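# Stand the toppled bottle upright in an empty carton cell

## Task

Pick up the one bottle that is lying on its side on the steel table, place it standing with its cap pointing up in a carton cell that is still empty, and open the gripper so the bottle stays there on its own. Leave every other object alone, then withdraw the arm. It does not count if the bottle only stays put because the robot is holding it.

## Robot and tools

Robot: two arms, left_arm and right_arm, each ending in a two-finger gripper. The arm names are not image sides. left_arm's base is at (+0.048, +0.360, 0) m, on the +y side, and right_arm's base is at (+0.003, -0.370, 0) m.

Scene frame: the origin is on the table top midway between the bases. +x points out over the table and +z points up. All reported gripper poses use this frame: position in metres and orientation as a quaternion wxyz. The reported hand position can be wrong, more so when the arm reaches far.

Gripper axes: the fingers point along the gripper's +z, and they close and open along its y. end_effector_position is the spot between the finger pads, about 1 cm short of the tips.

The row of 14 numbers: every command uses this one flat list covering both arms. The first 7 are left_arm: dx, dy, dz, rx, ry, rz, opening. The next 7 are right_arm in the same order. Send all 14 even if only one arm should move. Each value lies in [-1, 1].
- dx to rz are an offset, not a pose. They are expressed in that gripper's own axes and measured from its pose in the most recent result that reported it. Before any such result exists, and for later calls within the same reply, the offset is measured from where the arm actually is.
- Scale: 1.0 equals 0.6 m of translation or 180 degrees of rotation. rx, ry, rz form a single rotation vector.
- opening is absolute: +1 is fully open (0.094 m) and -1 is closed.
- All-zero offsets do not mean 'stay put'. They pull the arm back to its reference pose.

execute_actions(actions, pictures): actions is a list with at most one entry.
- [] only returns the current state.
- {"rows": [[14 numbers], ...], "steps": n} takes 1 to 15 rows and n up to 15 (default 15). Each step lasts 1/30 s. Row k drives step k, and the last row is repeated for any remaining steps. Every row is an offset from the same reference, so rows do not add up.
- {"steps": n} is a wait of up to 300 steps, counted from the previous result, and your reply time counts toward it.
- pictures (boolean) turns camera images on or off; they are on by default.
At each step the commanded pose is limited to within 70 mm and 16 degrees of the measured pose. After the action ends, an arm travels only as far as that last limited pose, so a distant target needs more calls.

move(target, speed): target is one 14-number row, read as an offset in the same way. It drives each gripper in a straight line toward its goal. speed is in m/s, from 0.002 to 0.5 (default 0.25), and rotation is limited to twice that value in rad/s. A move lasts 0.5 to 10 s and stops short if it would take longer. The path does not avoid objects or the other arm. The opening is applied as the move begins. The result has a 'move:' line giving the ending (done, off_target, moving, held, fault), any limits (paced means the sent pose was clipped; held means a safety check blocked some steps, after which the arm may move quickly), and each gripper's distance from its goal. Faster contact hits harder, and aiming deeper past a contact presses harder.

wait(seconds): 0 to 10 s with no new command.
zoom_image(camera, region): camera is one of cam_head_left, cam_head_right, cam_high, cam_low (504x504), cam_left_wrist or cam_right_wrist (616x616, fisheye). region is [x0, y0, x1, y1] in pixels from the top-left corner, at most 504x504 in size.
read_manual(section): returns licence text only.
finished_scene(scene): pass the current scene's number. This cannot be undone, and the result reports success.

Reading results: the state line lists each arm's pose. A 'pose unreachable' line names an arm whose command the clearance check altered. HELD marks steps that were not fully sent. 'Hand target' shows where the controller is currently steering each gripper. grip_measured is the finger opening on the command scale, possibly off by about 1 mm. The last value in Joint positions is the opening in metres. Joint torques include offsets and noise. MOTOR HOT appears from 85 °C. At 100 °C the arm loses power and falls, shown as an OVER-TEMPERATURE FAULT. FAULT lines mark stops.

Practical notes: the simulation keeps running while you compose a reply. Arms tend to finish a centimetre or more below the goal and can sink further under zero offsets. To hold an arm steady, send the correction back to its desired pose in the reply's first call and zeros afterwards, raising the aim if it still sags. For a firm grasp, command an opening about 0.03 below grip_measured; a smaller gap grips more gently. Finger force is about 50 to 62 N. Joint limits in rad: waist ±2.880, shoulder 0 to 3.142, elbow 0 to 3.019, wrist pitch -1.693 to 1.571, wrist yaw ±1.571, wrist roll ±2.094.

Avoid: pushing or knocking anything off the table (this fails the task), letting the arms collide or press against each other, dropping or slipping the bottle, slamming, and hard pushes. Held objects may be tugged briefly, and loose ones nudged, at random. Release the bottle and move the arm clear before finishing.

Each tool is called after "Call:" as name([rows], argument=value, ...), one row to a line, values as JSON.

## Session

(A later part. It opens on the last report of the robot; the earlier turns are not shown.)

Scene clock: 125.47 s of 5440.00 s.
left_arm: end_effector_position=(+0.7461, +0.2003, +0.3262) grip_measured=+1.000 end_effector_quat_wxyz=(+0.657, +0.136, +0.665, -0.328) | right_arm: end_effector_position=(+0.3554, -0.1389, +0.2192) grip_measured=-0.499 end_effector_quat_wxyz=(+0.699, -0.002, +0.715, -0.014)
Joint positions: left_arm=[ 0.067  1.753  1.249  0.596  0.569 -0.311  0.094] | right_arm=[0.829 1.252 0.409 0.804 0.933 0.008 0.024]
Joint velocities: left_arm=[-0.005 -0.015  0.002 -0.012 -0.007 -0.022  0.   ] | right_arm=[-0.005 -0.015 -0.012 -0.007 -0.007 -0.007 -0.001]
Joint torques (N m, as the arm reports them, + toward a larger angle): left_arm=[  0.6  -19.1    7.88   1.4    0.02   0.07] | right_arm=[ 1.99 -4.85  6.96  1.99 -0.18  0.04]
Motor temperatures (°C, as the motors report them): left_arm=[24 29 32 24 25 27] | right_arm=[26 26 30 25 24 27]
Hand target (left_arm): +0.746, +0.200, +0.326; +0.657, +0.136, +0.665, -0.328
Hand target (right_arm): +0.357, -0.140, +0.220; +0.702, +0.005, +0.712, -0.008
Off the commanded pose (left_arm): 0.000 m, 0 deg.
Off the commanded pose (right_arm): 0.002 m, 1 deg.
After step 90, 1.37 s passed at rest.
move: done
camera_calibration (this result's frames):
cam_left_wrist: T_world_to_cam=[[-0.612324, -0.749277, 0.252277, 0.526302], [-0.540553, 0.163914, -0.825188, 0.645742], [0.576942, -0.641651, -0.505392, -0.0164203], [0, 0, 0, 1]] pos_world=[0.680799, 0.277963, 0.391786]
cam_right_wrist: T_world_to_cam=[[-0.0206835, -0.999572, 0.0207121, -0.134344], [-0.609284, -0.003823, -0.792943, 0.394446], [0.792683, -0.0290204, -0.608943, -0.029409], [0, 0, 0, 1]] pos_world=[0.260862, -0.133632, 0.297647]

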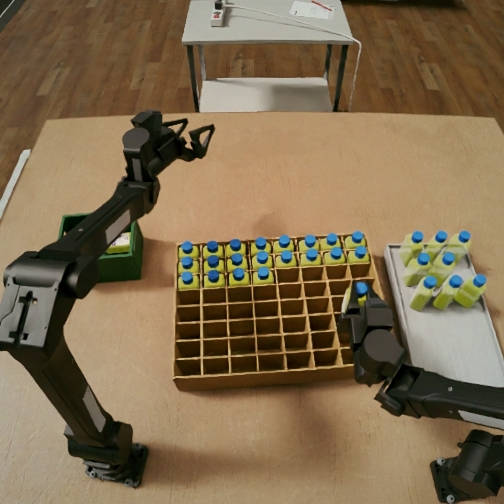

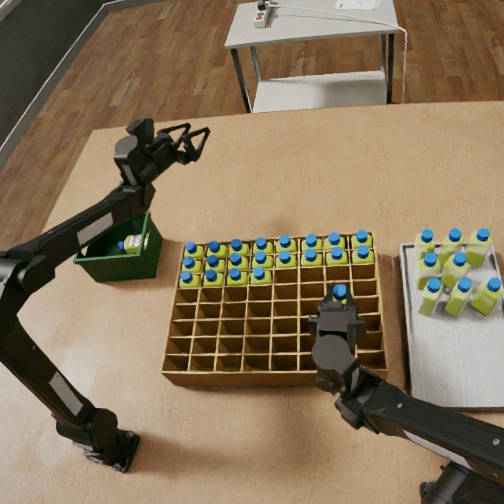

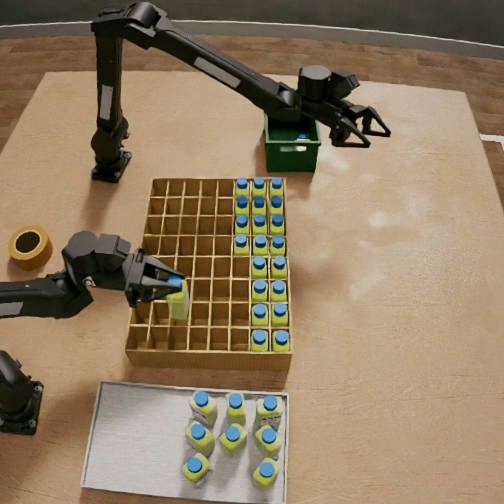

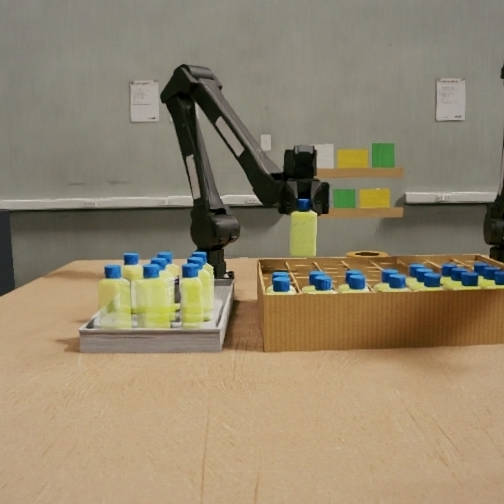

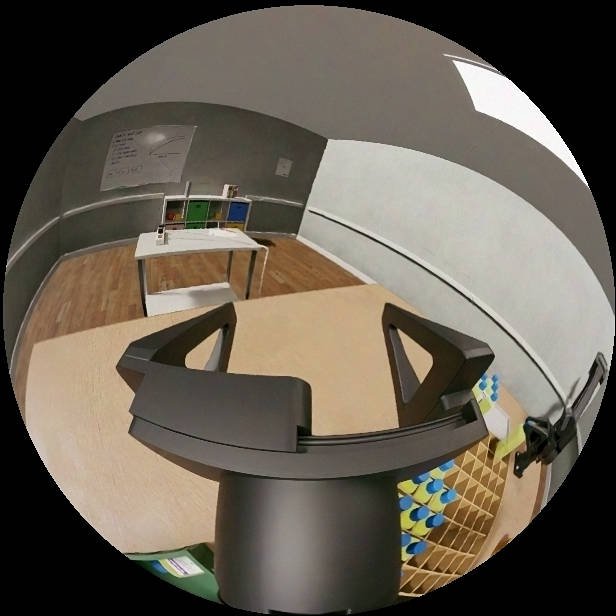

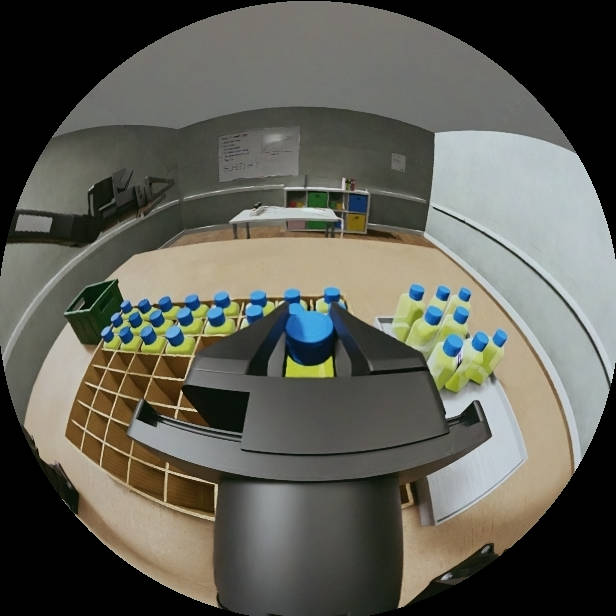

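Call:
move(target=[0,0,0,0,0,0,1,0.04,0,0,0,0,0.004,-0.56], speed=0.02)

Scene clock: 129.83 s of 5440.00 s.
left_arm: end_effector_position=(+0.7461, +0.2003, +0.3262) grip_measured=+1.000 end_effector_quat_wxyz=(+0.657, +0.136, +0.665, -0.328) | right_arm: end_effector_position=(+0.3546, -0.1399, +0.1942) grip_measured=-0.499 end_effector_quat_wxyz=(+0.695, -0.005, +0.719, -0.017)
Joint positions: left_arm=[ 0.067  1.753  1.249  0.596  0.569 -0.311  0.094] | right_arm=[0.829 1.33  0.383 0.891 0.933 0.013 0.024]
Joint velocities: left_arm=[ 0.005 -0.005  0.032  0.007  0.007 -0.081  0.   ] | right_arm=[ 0.005 -0.015  0.017  0.007 -0.007  0.007  0.   ]
Joint torques (N m, as the arm reports them, + toward a larger angle): left_arm=[  0.77 -19.34   7.82   1.43   0.     0.1 ] | right_arm=[ 2.36 -4.99  6.26  1.88  0.    0.07]
Motor temperatures (°C, as the motors report them): left_arm=[24 29 32 24 25 27] | right_arm=[26 26 30 25 24 27]
Hand target (left_arm): +0.746, +0.200, +0.326; +0.657, +0.136, +0.665, -0.328
Hand target (right_arm): +0.355, -0.140, +0.195; +0.698, +0.002, +0.716, -0.010
Off the commanded pose (left_arm): 0.000 m, 0 deg.
Off the commanded pose (right_arm): 0.001 m, 1 deg.
move: done
camera_calibration (this result's frames):
cam_left_wrist: T_world_to_cam=[[-0.612324, -0.749277, 0.252277, 0.526302], [-0.540553, 0.163914, -0.825188, 0.645742], [0.576942, -0.641651, -0.505392, -0.0164203], [0, 0, 0, 1]] pos_world=[0.680799, 0.277963, 0.391786]
cam_right_wrist: T_world_to_cam=[[-0.0205829, -0.999364, 0.0291228, -0.13645], [-0.617647, -0.0101954, -0.786389, 0.374989], [0.786186, -0.0341738, -0.617045, -0.0408975], [0, 0, 0, 1]] pos_world=[0.260956, -0.133937, 0.273626]

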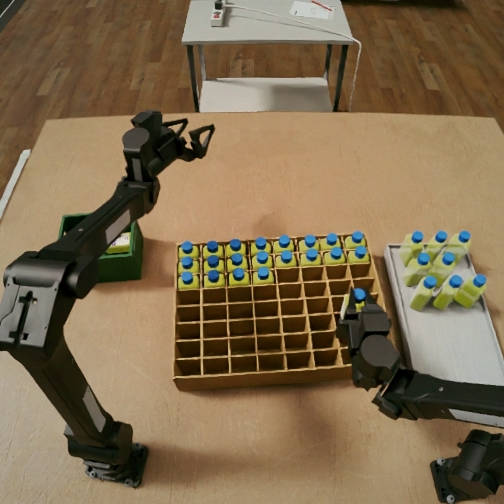

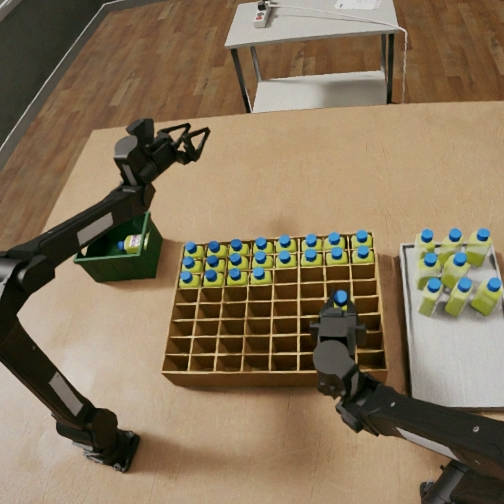

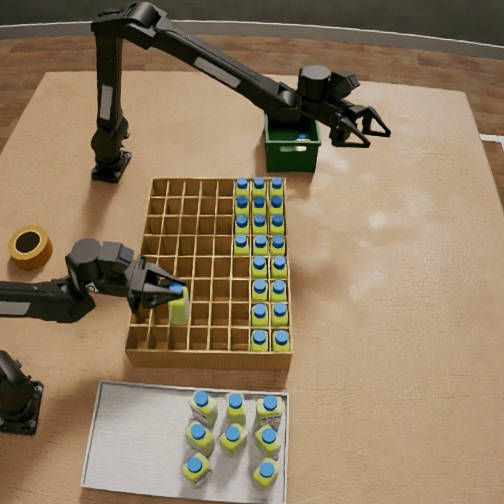

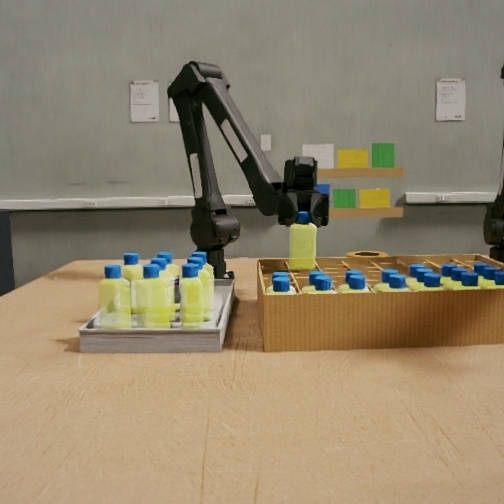

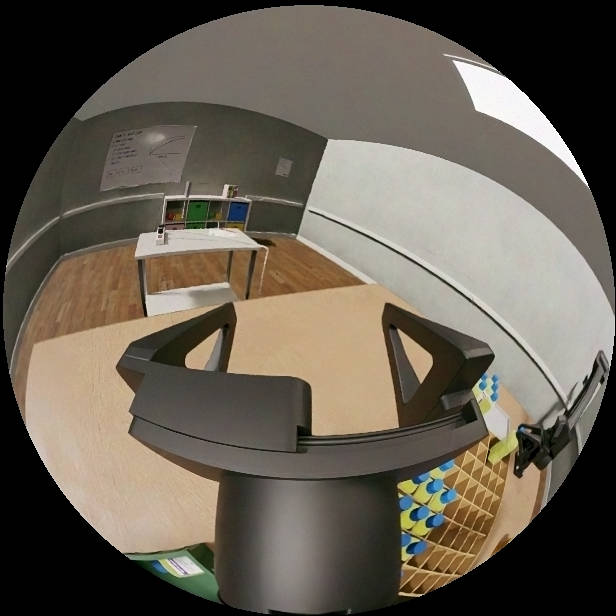

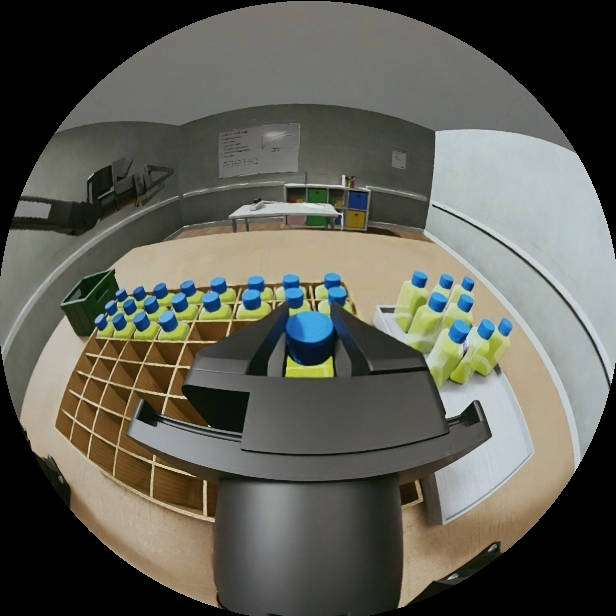

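Going in. Continue.

Call:
move(target=[0,0,0,0,0,0,1,0.072,0,0,0,-0.008,0.004,-0.56], speed=0.03)

Call:
zoom_image(camera="cam_high", region=[120,260,240,370])

Scene clock: 133.43 s of 5440.00 s.
left_arm: end_effector_position=(+0.7461, +0.2003, +0.3262) grip_measured=+1.000 end_effector_quat_wxyz=(+0.657, +0.136, +0.665, -0.328) | right_arm: end_effector_position=(+0.3545, -0.1423, +0.1850) grip_measured=-0.498 end_effector_quat_wxyz=(+0.724, +0.023, +0.689, +0.001)
Joint positions: left_arm=[ 0.067  1.753  1.249  0.596  0.569 -0.311  0.094] | right_arm=[ 0.829  1.475  0.359  1.2    0.946 -0.032  0.024]
Joint velocities: left_arm=[-0.005 -0.015  0.022  0.002  0.007  0.007  0.   ] | right_arm=[-0.005  0.005 -0.012  0.007  0.037  0.022 -0.001]
Joint torques (N m, as the arm reports them, + toward a larger angle): left_arm=[  0.55 -19.43   7.84   1.46   0.02   0.08] | right_arm=[ 2.29 -1.91  3.64  0.79 -0.6   0.36]
Motor temperatures (°C, as the motors report them): left_arm=[24 29 32 24 25 27] | right_arm=[26 26 29 25 24 27]
Hand target (left_arm): +0.746, +0.200, +0.326; +0.657, +0.136, +0.665, -0.328
Hand target (right_arm): +0.352, -0.143, +0.153; +0.704, -0.001, +0.710, -0.013
Off the commanded pose (left_arm): 0.000 m, 0 deg.
Off the commanded pose (right_arm): 0.034 m, 5 deg.
move: off_target (right_arm)
camera_calibration (this result's frames):
cam_left_wrist: T_world_to_cam=[[-0.612324, -0.749277, 0.252277, 0.526302], [-0.540553, 0.163914, -0.825188, 0.645742], [0.576942, -0.641651, -0.505392, -0.0164203], [0, 0, 0, 1]] pos_world=[0.680799, 0.277963, 0.391786]
cam_right_wrist: T_world_to_cam=[[-0.0342896, -0.998681, -0.0382279, -0.12115], [-0.549382, 0.0507882, -0.834026, 0.36093], [0.834867, -0.00759667, -0.550399, -0.0724326], [0, 0, 0, 1]] pos_world=[0.254606, -0.139872, 0.256527]

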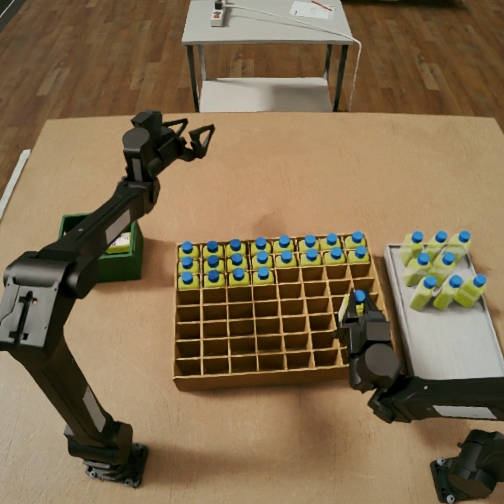

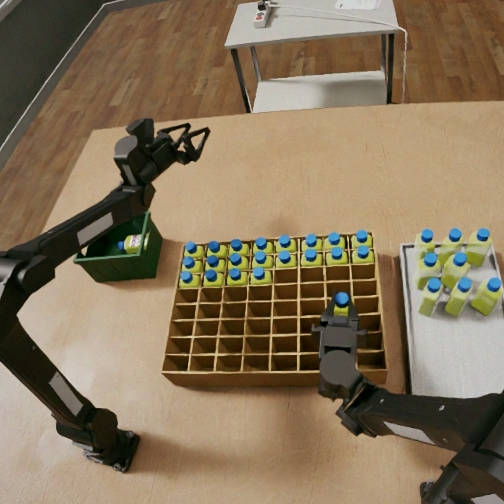

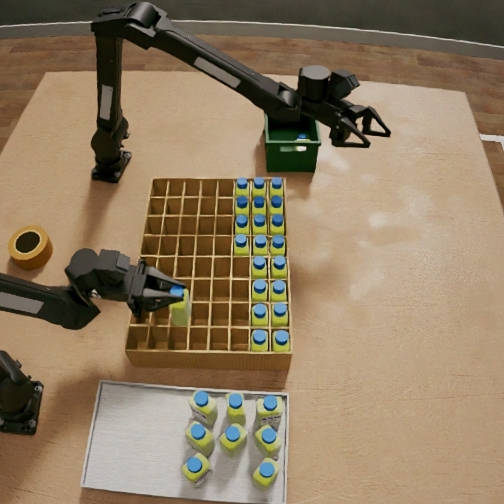

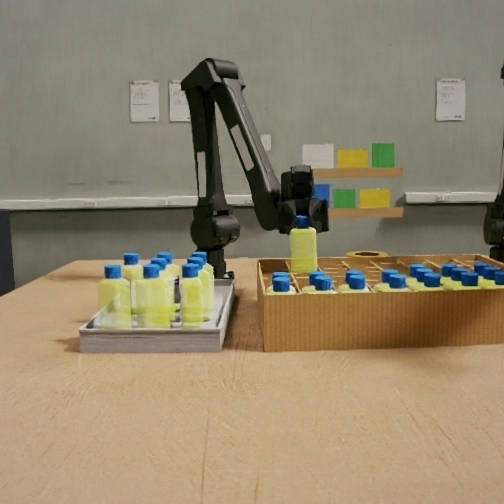

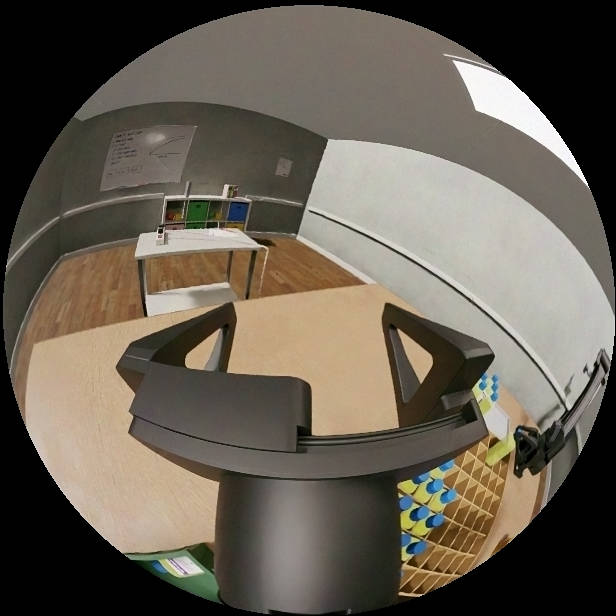

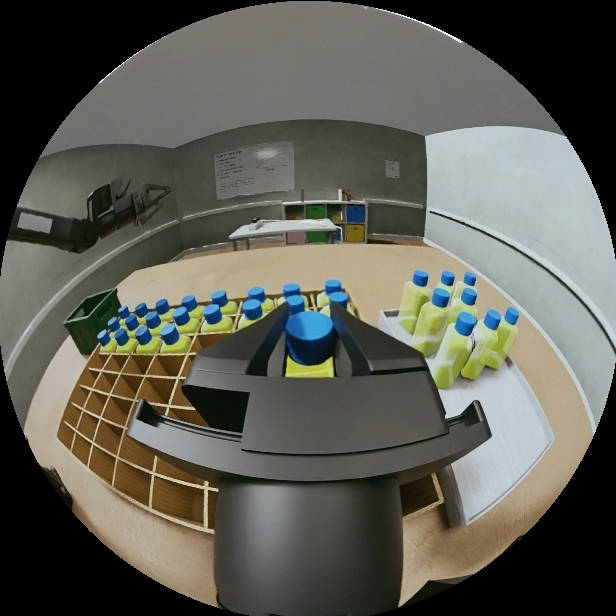

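Region (120, 260, 240, 370) of cam_high's 504x504 image, scaled by 4.200, with more detail than that image has; it fills the top 462 rows of this view, and the rest is white.

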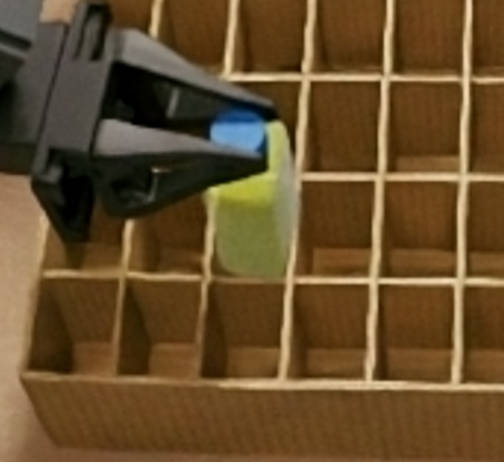

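Call:
move(target=[0,0,0,0,0,0,1,-0.07,0.012,-0.004,0,0.025,-0.01,-0.56], speed=0.06)

Call:
zoom_image(camera="cam_high", region=[140,270,220,340])

Call:
zoom_image(camera="cam_low", region=[240,200,360,310])

Scene clock: 137.23 s of 5440.00 s.
left_arm: end_effector_position=(+0.7461, +0.2003, +0.3262) grip_measured=+1.000 end_effector_quat_wxyz=(+0.657, +0.136, +0.665, -0.328) | right_arm: end_effector_position=(+0.3427, -0.1558, +0.1954) grip_measured=-0.498 end_effector_quat_wxyz=(+0.680, -0.008, +0.732, -0.039)
Joint positions: left_arm=[ 0.067  1.753  1.249  0.596  0.569 -0.311  0.094] | right_arm=[0.837 1.233 0.359 0.747 0.966 0.036 0.024]
Joint velocities: left_arm=[-0.015 -0.015 -0.017 -0.022 -0.022 -0.051  0.   ] | right_arm=[ 0.005  0.005 -0.017 -0.032 -0.037  0.066 -0.001]
Joint torques (N m, as the arm reports them, + toward a larger angle): left_arm=[  0.58 -19.25   7.81   1.4    0.01   0.09] | right_arm=[ 3.87 -6.11 11.31  1.07  0.18  0.09]
Motor temperatures (°C, as the motors report them): left_arm=[24 29 32 24 25 27] | right_arm=[26 26 29 25 24 27]
Hand target (left_arm): +0.746, +0.200, +0.326; +0.657, +0.136, +0.665, -0.328
Hand target (right_arm): +0.349, -0.138, +0.227; +0.696, +0.012, +0.717, -0.009
Off the commanded pose (left_arm): 0.000 m, 0 deg.
Off the commanded pose (right_arm): 0.038 m, 5 deg.
move: off_target (right_arm)
camera_calibration (this result's frames):
cam_left_wrist: T_world_to_cam=[[-0.612324, -0.749277, 0.252277, 0.526302], [-0.540553, 0.163914, -0.825188, 0.645742], [0.576942, -0.641651, -0.505392, -0.0164203], [0, 0, 0, 1]] pos_world=[0.680799, 0.277963, 0.391786]
cam_right_wrist: T_world_to_cam=[[-0.0449017, -0.996815, 0.0659022, -0.151049], [-0.648693, -0.0210753, -0.760758, 0.372308], [0.759724, -0.0769097, -0.645681, -0.0233202], [0, 0, 0, 1]] pos_world=[0.252448, -0.144515, 0.278133]

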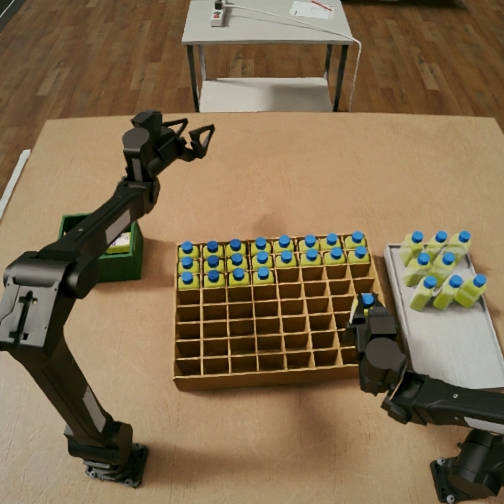

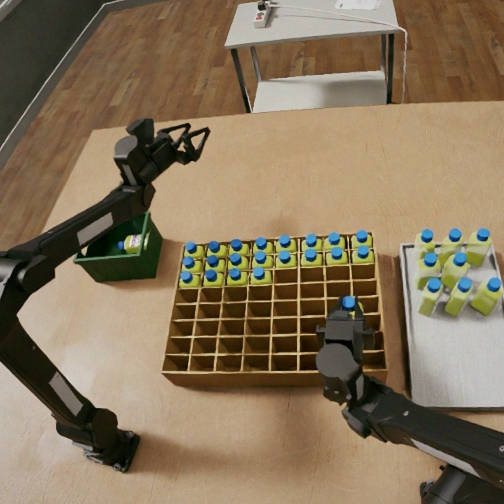

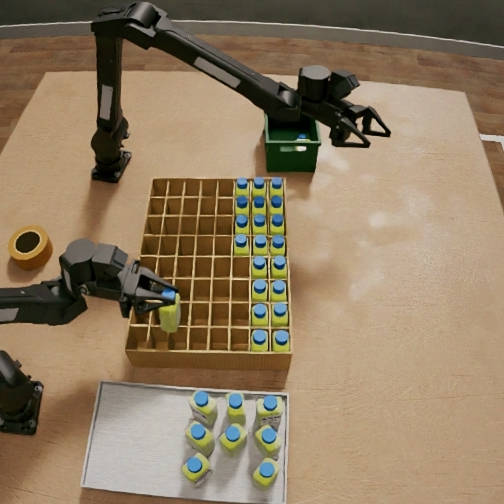

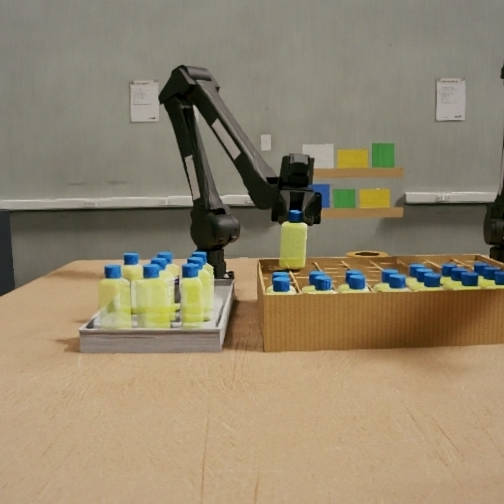

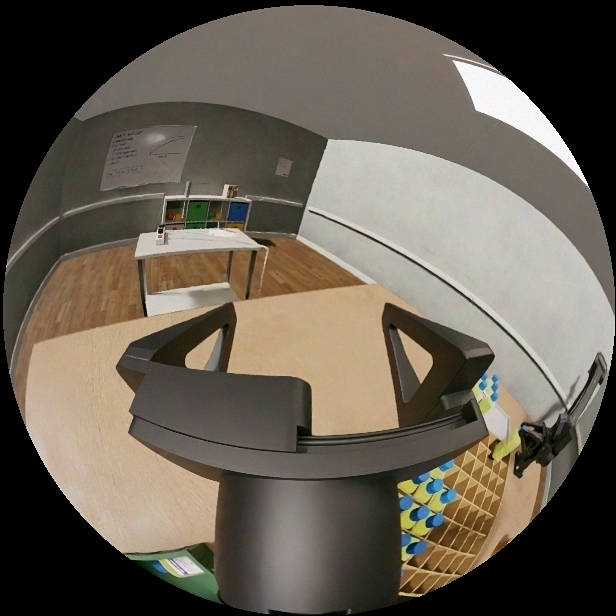

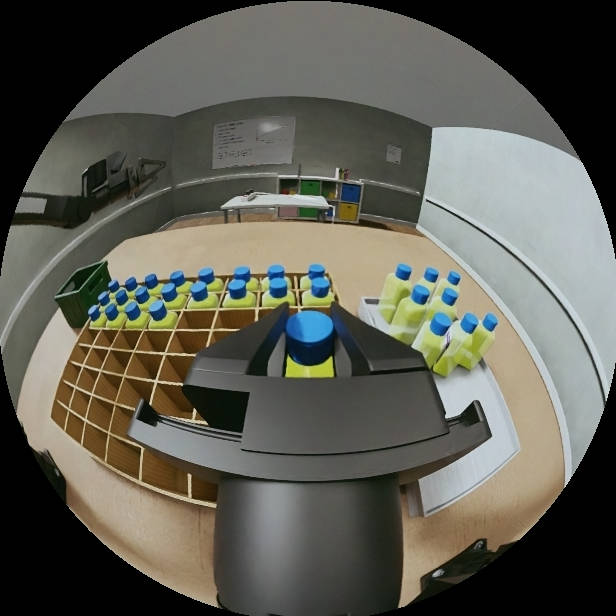

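Region (140, 270, 220, 340) of cam_high's 504x504 image, scaled by 6.300, with more detail than that image has; it fills the top 441 rows of this view, and the rest is white.

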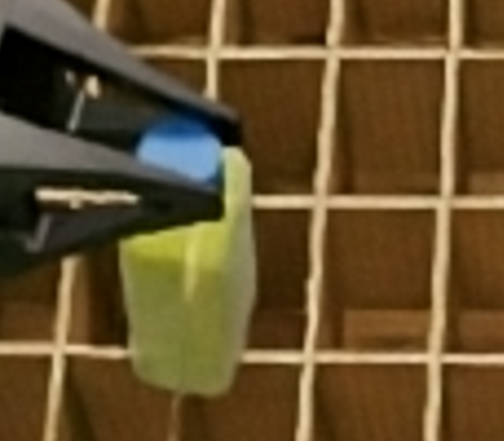

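Region (240, 200, 360, 310) of cam_low's 504x504 image, scaled by 4.200, with more detail than that image has; it fills the top 462 rows of this view, and the rest is white.

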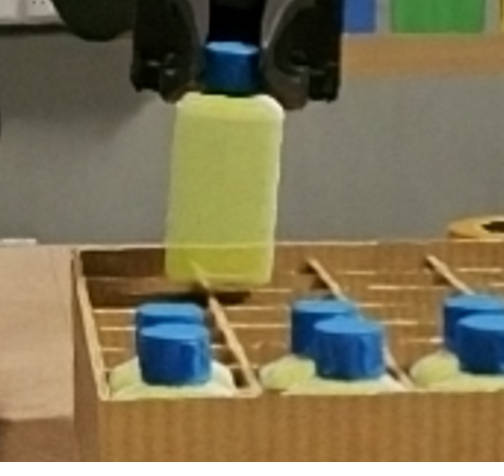

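Call:
move(target=[0,0,0,0,0,0,1,-0.13,0.05,0.02,0,-0.025,0.035,-0.56], speed=0.08)

Call:
zoom_image(camera="cam_high", region=[120,260,240,370])

Call:
zoom_image(camera="cam_low", region=[240,200,360,310])

Scene clock: 141.53 s of 5440.00 s.
left_arm: end_effector_position=(+0.7461, +0.2003, +0.3262) grip_measured=+1.000 end_effector_quat_wxyz=(+0.657, +0.136, +0.665, -0.328) | right_arm: end_effector_position=(+0.3562, -0.1383, +0.2337) grip_measured=-0.498 end_effector_quat_wxyz=(+0.693, +0.014, +0.720, -0.026)
Joint positions: left_arm=[ 0.067  1.753  1.249  0.596  0.569 -0.311  0.094] | right_arm=[0.841 1.21  0.45  0.691 0.985 0.04  0.024]
Joint velocities: left_arm=[-0.005  0.005 -0.012  0.002  0.022  0.007  0.   ] | right_arm=[-0.015 -0.015  0.012 -0.002 -0.037  0.037  0.001]
Joint torques (N m, as the arm reports them, + toward a larger angle): left_arm=[  0.67 -19.16   7.83   1.37   0.02   0.09] | right_arm=[ 3.7  -6.88 12.21  1.15  0.16 -0.09]
Motor temperatures (°C, as the motors report them): left_arm=[24 29 32 24 25 27] | right_arm=[26 26 29 25 24 27]
Hand target (left_arm): +0.746, +0.200, +0.326; +0.657, +0.136, +0.665, -0.328
Hand target (right_arm): +0.360, -0.123, +0.270; +0.709, +0.030, +0.704, -0.001
Off the commanded pose (left_arm): 0.000 m, 0 deg.
Off the commanded pose (right_arm): 0.041 m, 4 deg.
move: off_target (right_arm)
camera_calibration (this result's frames):
cam_left_wrist: T_world_to_cam=[[-0.612324, -0.749277, 0.252277, 0.526302], [-0.540553, 0.163914, -0.825188, 0.645742], [0.576942, -0.641651, -0.505392, -0.0164203], [0, 0, 0, 1]] pos_world=[0.680799, 0.277963, 0.391786]
cam_right_wrist: T_world_to_cam=[[-0.0609669, -0.998027, 0.0150156, -0.118126], [-0.620473, 0.0261108, -0.783793, 0.41242], [0.781854, -0.0571022, -0.620841, -0.0184411], [0, 0, 0, 1]] pos_world=[0.263112, -0.129715, 0.313577]

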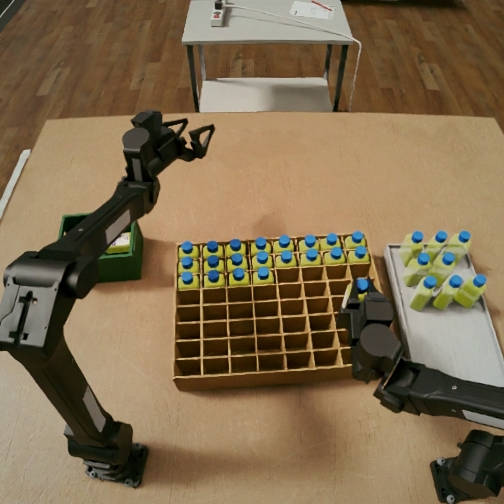

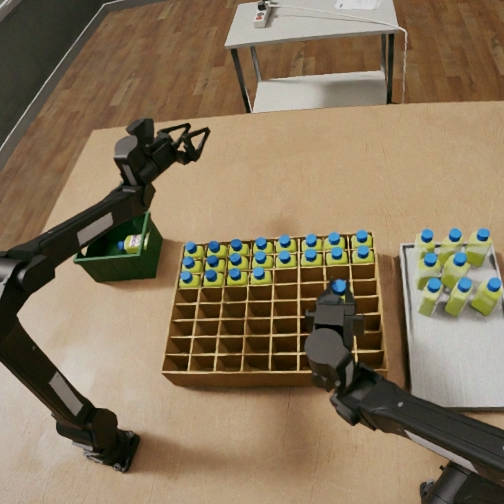

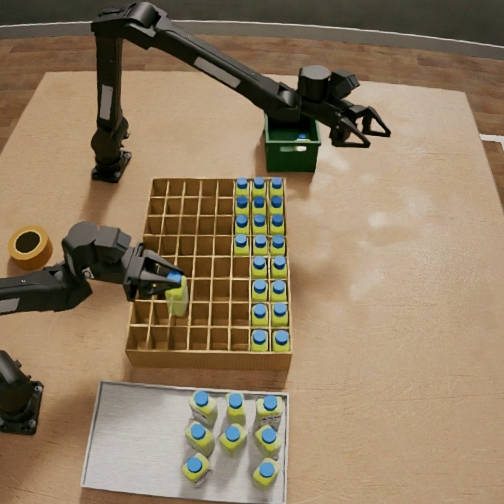

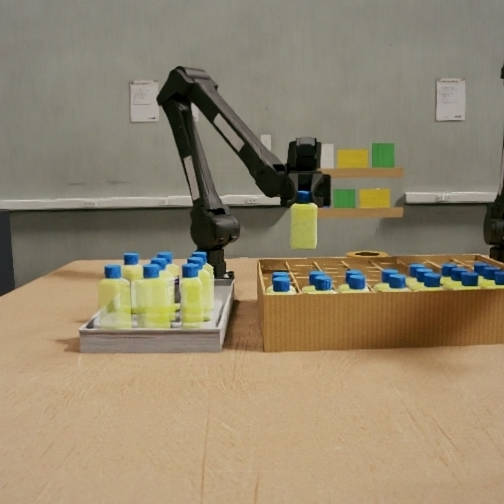

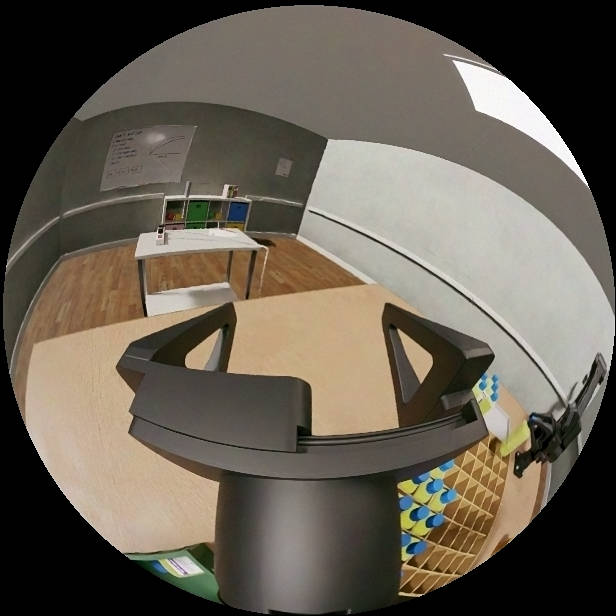

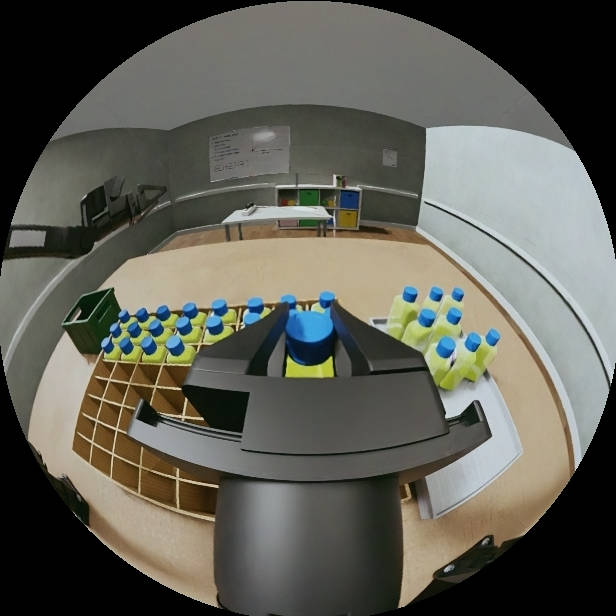

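Region (120, 260, 240, 370) of cam_high's 504x504 image, scaled by 4.200, with more detail than that image has; it fills the top 462 rows of this view, and the rest is white.

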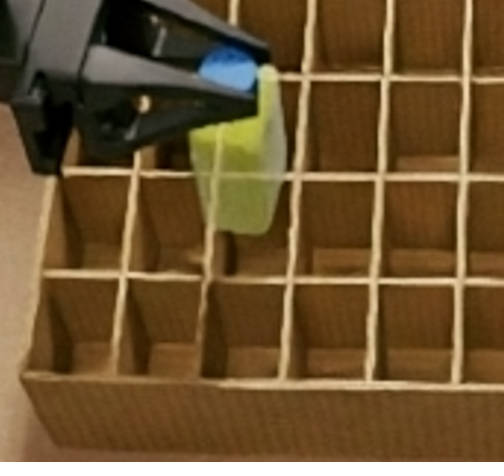

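Region (240, 200, 360, 310) of cam_low's 504x504 image, scaled by 4.200, with more detail than that image has; it fills the top 462 rows of this view, and the rest is white.

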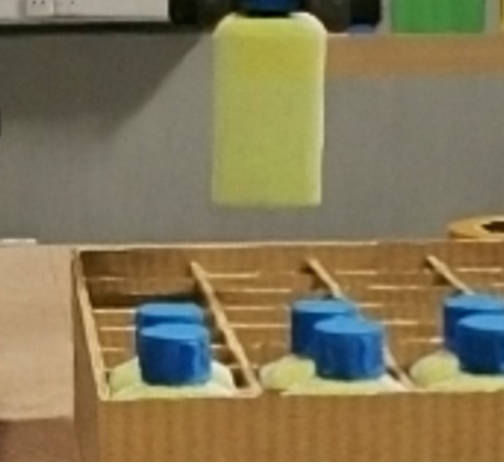

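Call:
move(target=[0,0,0,0,0,0,1,0.035,0.002,-0.003,-0.013,-0.008,0.004,-0.56], speed=0.02)

Call:
zoom_image(camera="cam_high", region=[140,270,220,340])

Call:
zoom_image(camera="cam_low", region=[240,200,360,310])

Scene clock: 147.03 s of 5440.00 s.
left_arm: end_effector_position=(+0.7461, +0.2003, +0.3262) grip_measured=+1.000 end_effector_quat_wxyz=(+0.657, +0.136, +0.665, -0.328) | right_arm: end_effector_position=(+0.3522, -0.1368, +0.2118) grip_measured=-0.498 end_effector_quat_wxyz=(+0.699, +0.003, +0.715, -0.008)
Joint positions: left_arm=[ 0.067  1.753  1.249  0.596  0.569 -0.311  0.094] | right_arm=[0.841 1.276 0.399 0.836 0.943 0.024 0.024]
Joint velocities: left_arm=[-0.005 -0.015 -0.002 -0.022 -0.037 -0.066  0.   ] | right_arm=[ 0.005  0.005 -0.017  0.017 -0.007  0.007  0.001]
Joint torques (N m, as the arm reports them, + toward a larger angle): left_arm=[  0.58 -19.07   7.9    1.34   0.01   0.06] | right_arm=[ 1.98 -4.76  6.7   2.17 -0.18 -0.1 ]
Motor temperatures (°C, as the motors report them): left_arm=[24 29 32 24 25 27] | right_arm=[26 26 30 25 24 27]
Hand target (left_arm): +0.746, +0.200, +0.326; +0.657, +0.136, +0.665, -0.328
Hand target (right_arm): +0.354, -0.137, +0.213; +0.702, +0.004, +0.712, -0.007
Off the commanded pose (left_arm): 0.000 m, 0 deg.
Off the commanded pose (right_arm): 0.002 m, 1 deg.
After step 90, 1.00 s passed at rest.
move: done
camera_calibration (this result's frames):
cam_left_wrist: T_world_to_cam=[[-0.612324, -0.749277, 0.252277, 0.526302], [-0.540553, 0.163914, -0.825188, 0.645742], [0.576942, -0.641651, -0.505392, -0.0164203], [0, 0, 0, 1]] pos_world=[0.680799, 0.277963, 0.391786]
cam_right_wrist: T_world_to_cam=[[-0.0191604, -0.999802, 0.00540902, -0.129514], [-0.609539, 0.00739262, -0.792722, 0.388223], [0.792525, -0.0184859, -0.609559, -0.0296835], [0, 0, 0, 1]] pos_world=[0.257681, -0.132907, 0.29036]

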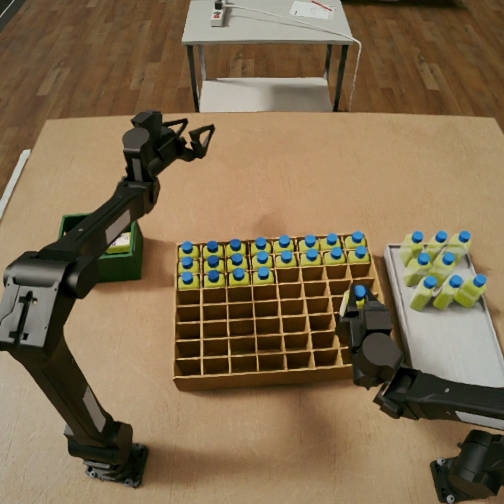

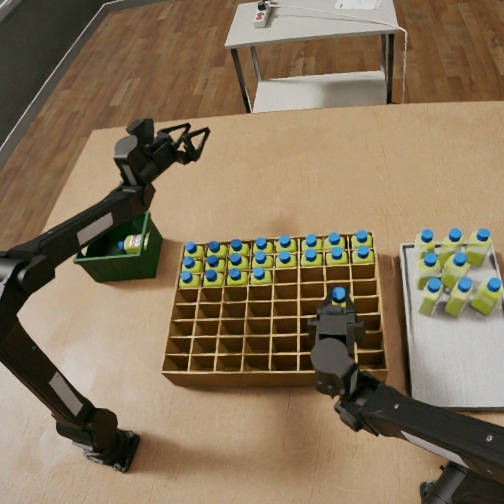

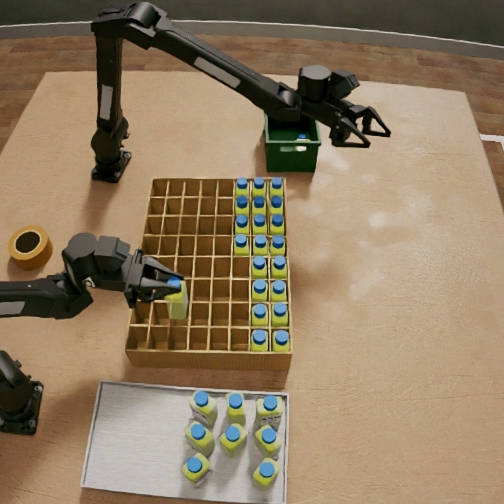

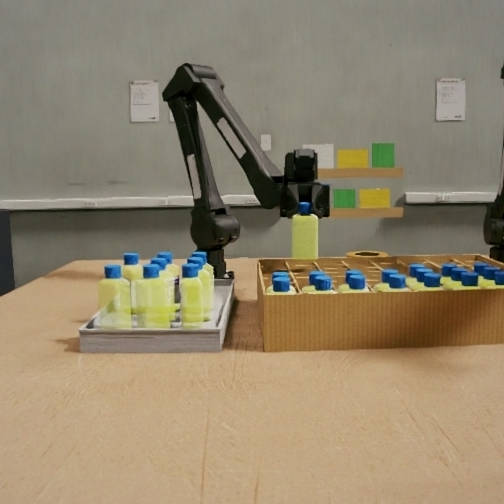

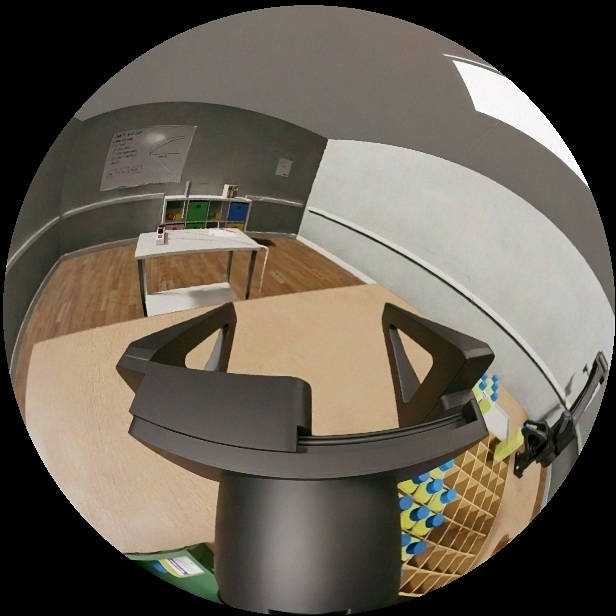

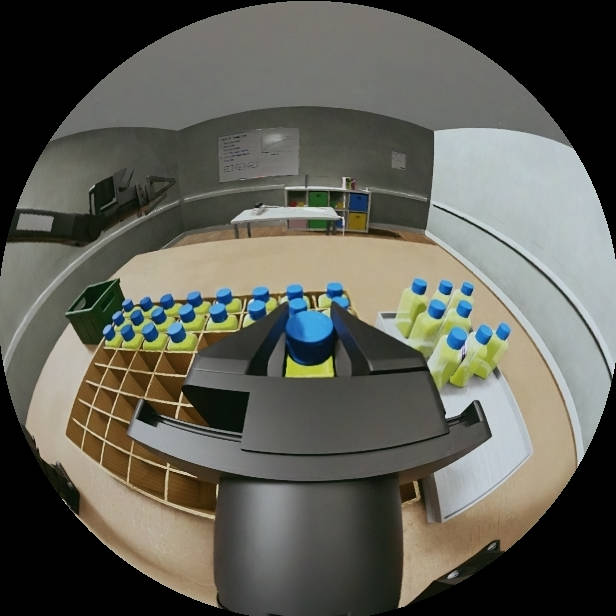

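Region (140, 270, 220, 340) of cam_high's 504x504 image, scaled by 6.300, with more detail than that image has; it fills the top 441 rows of this view, and the rest is white.

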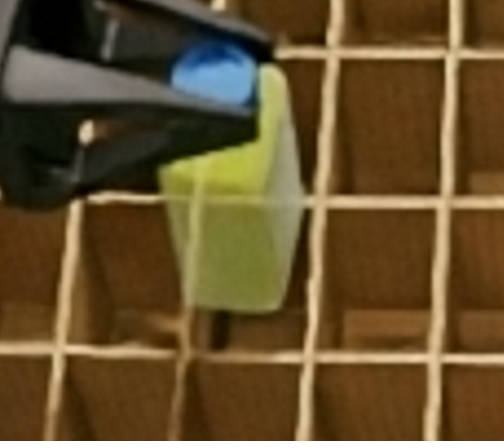

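Region (240, 200, 360, 310) of cam_low's 504x504 image, scaled by 4.200, with more detail than that image has; it fills the top 462 rows of this view, and the rest is white.

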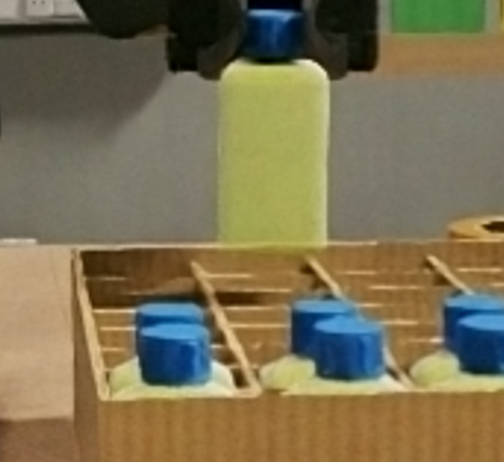

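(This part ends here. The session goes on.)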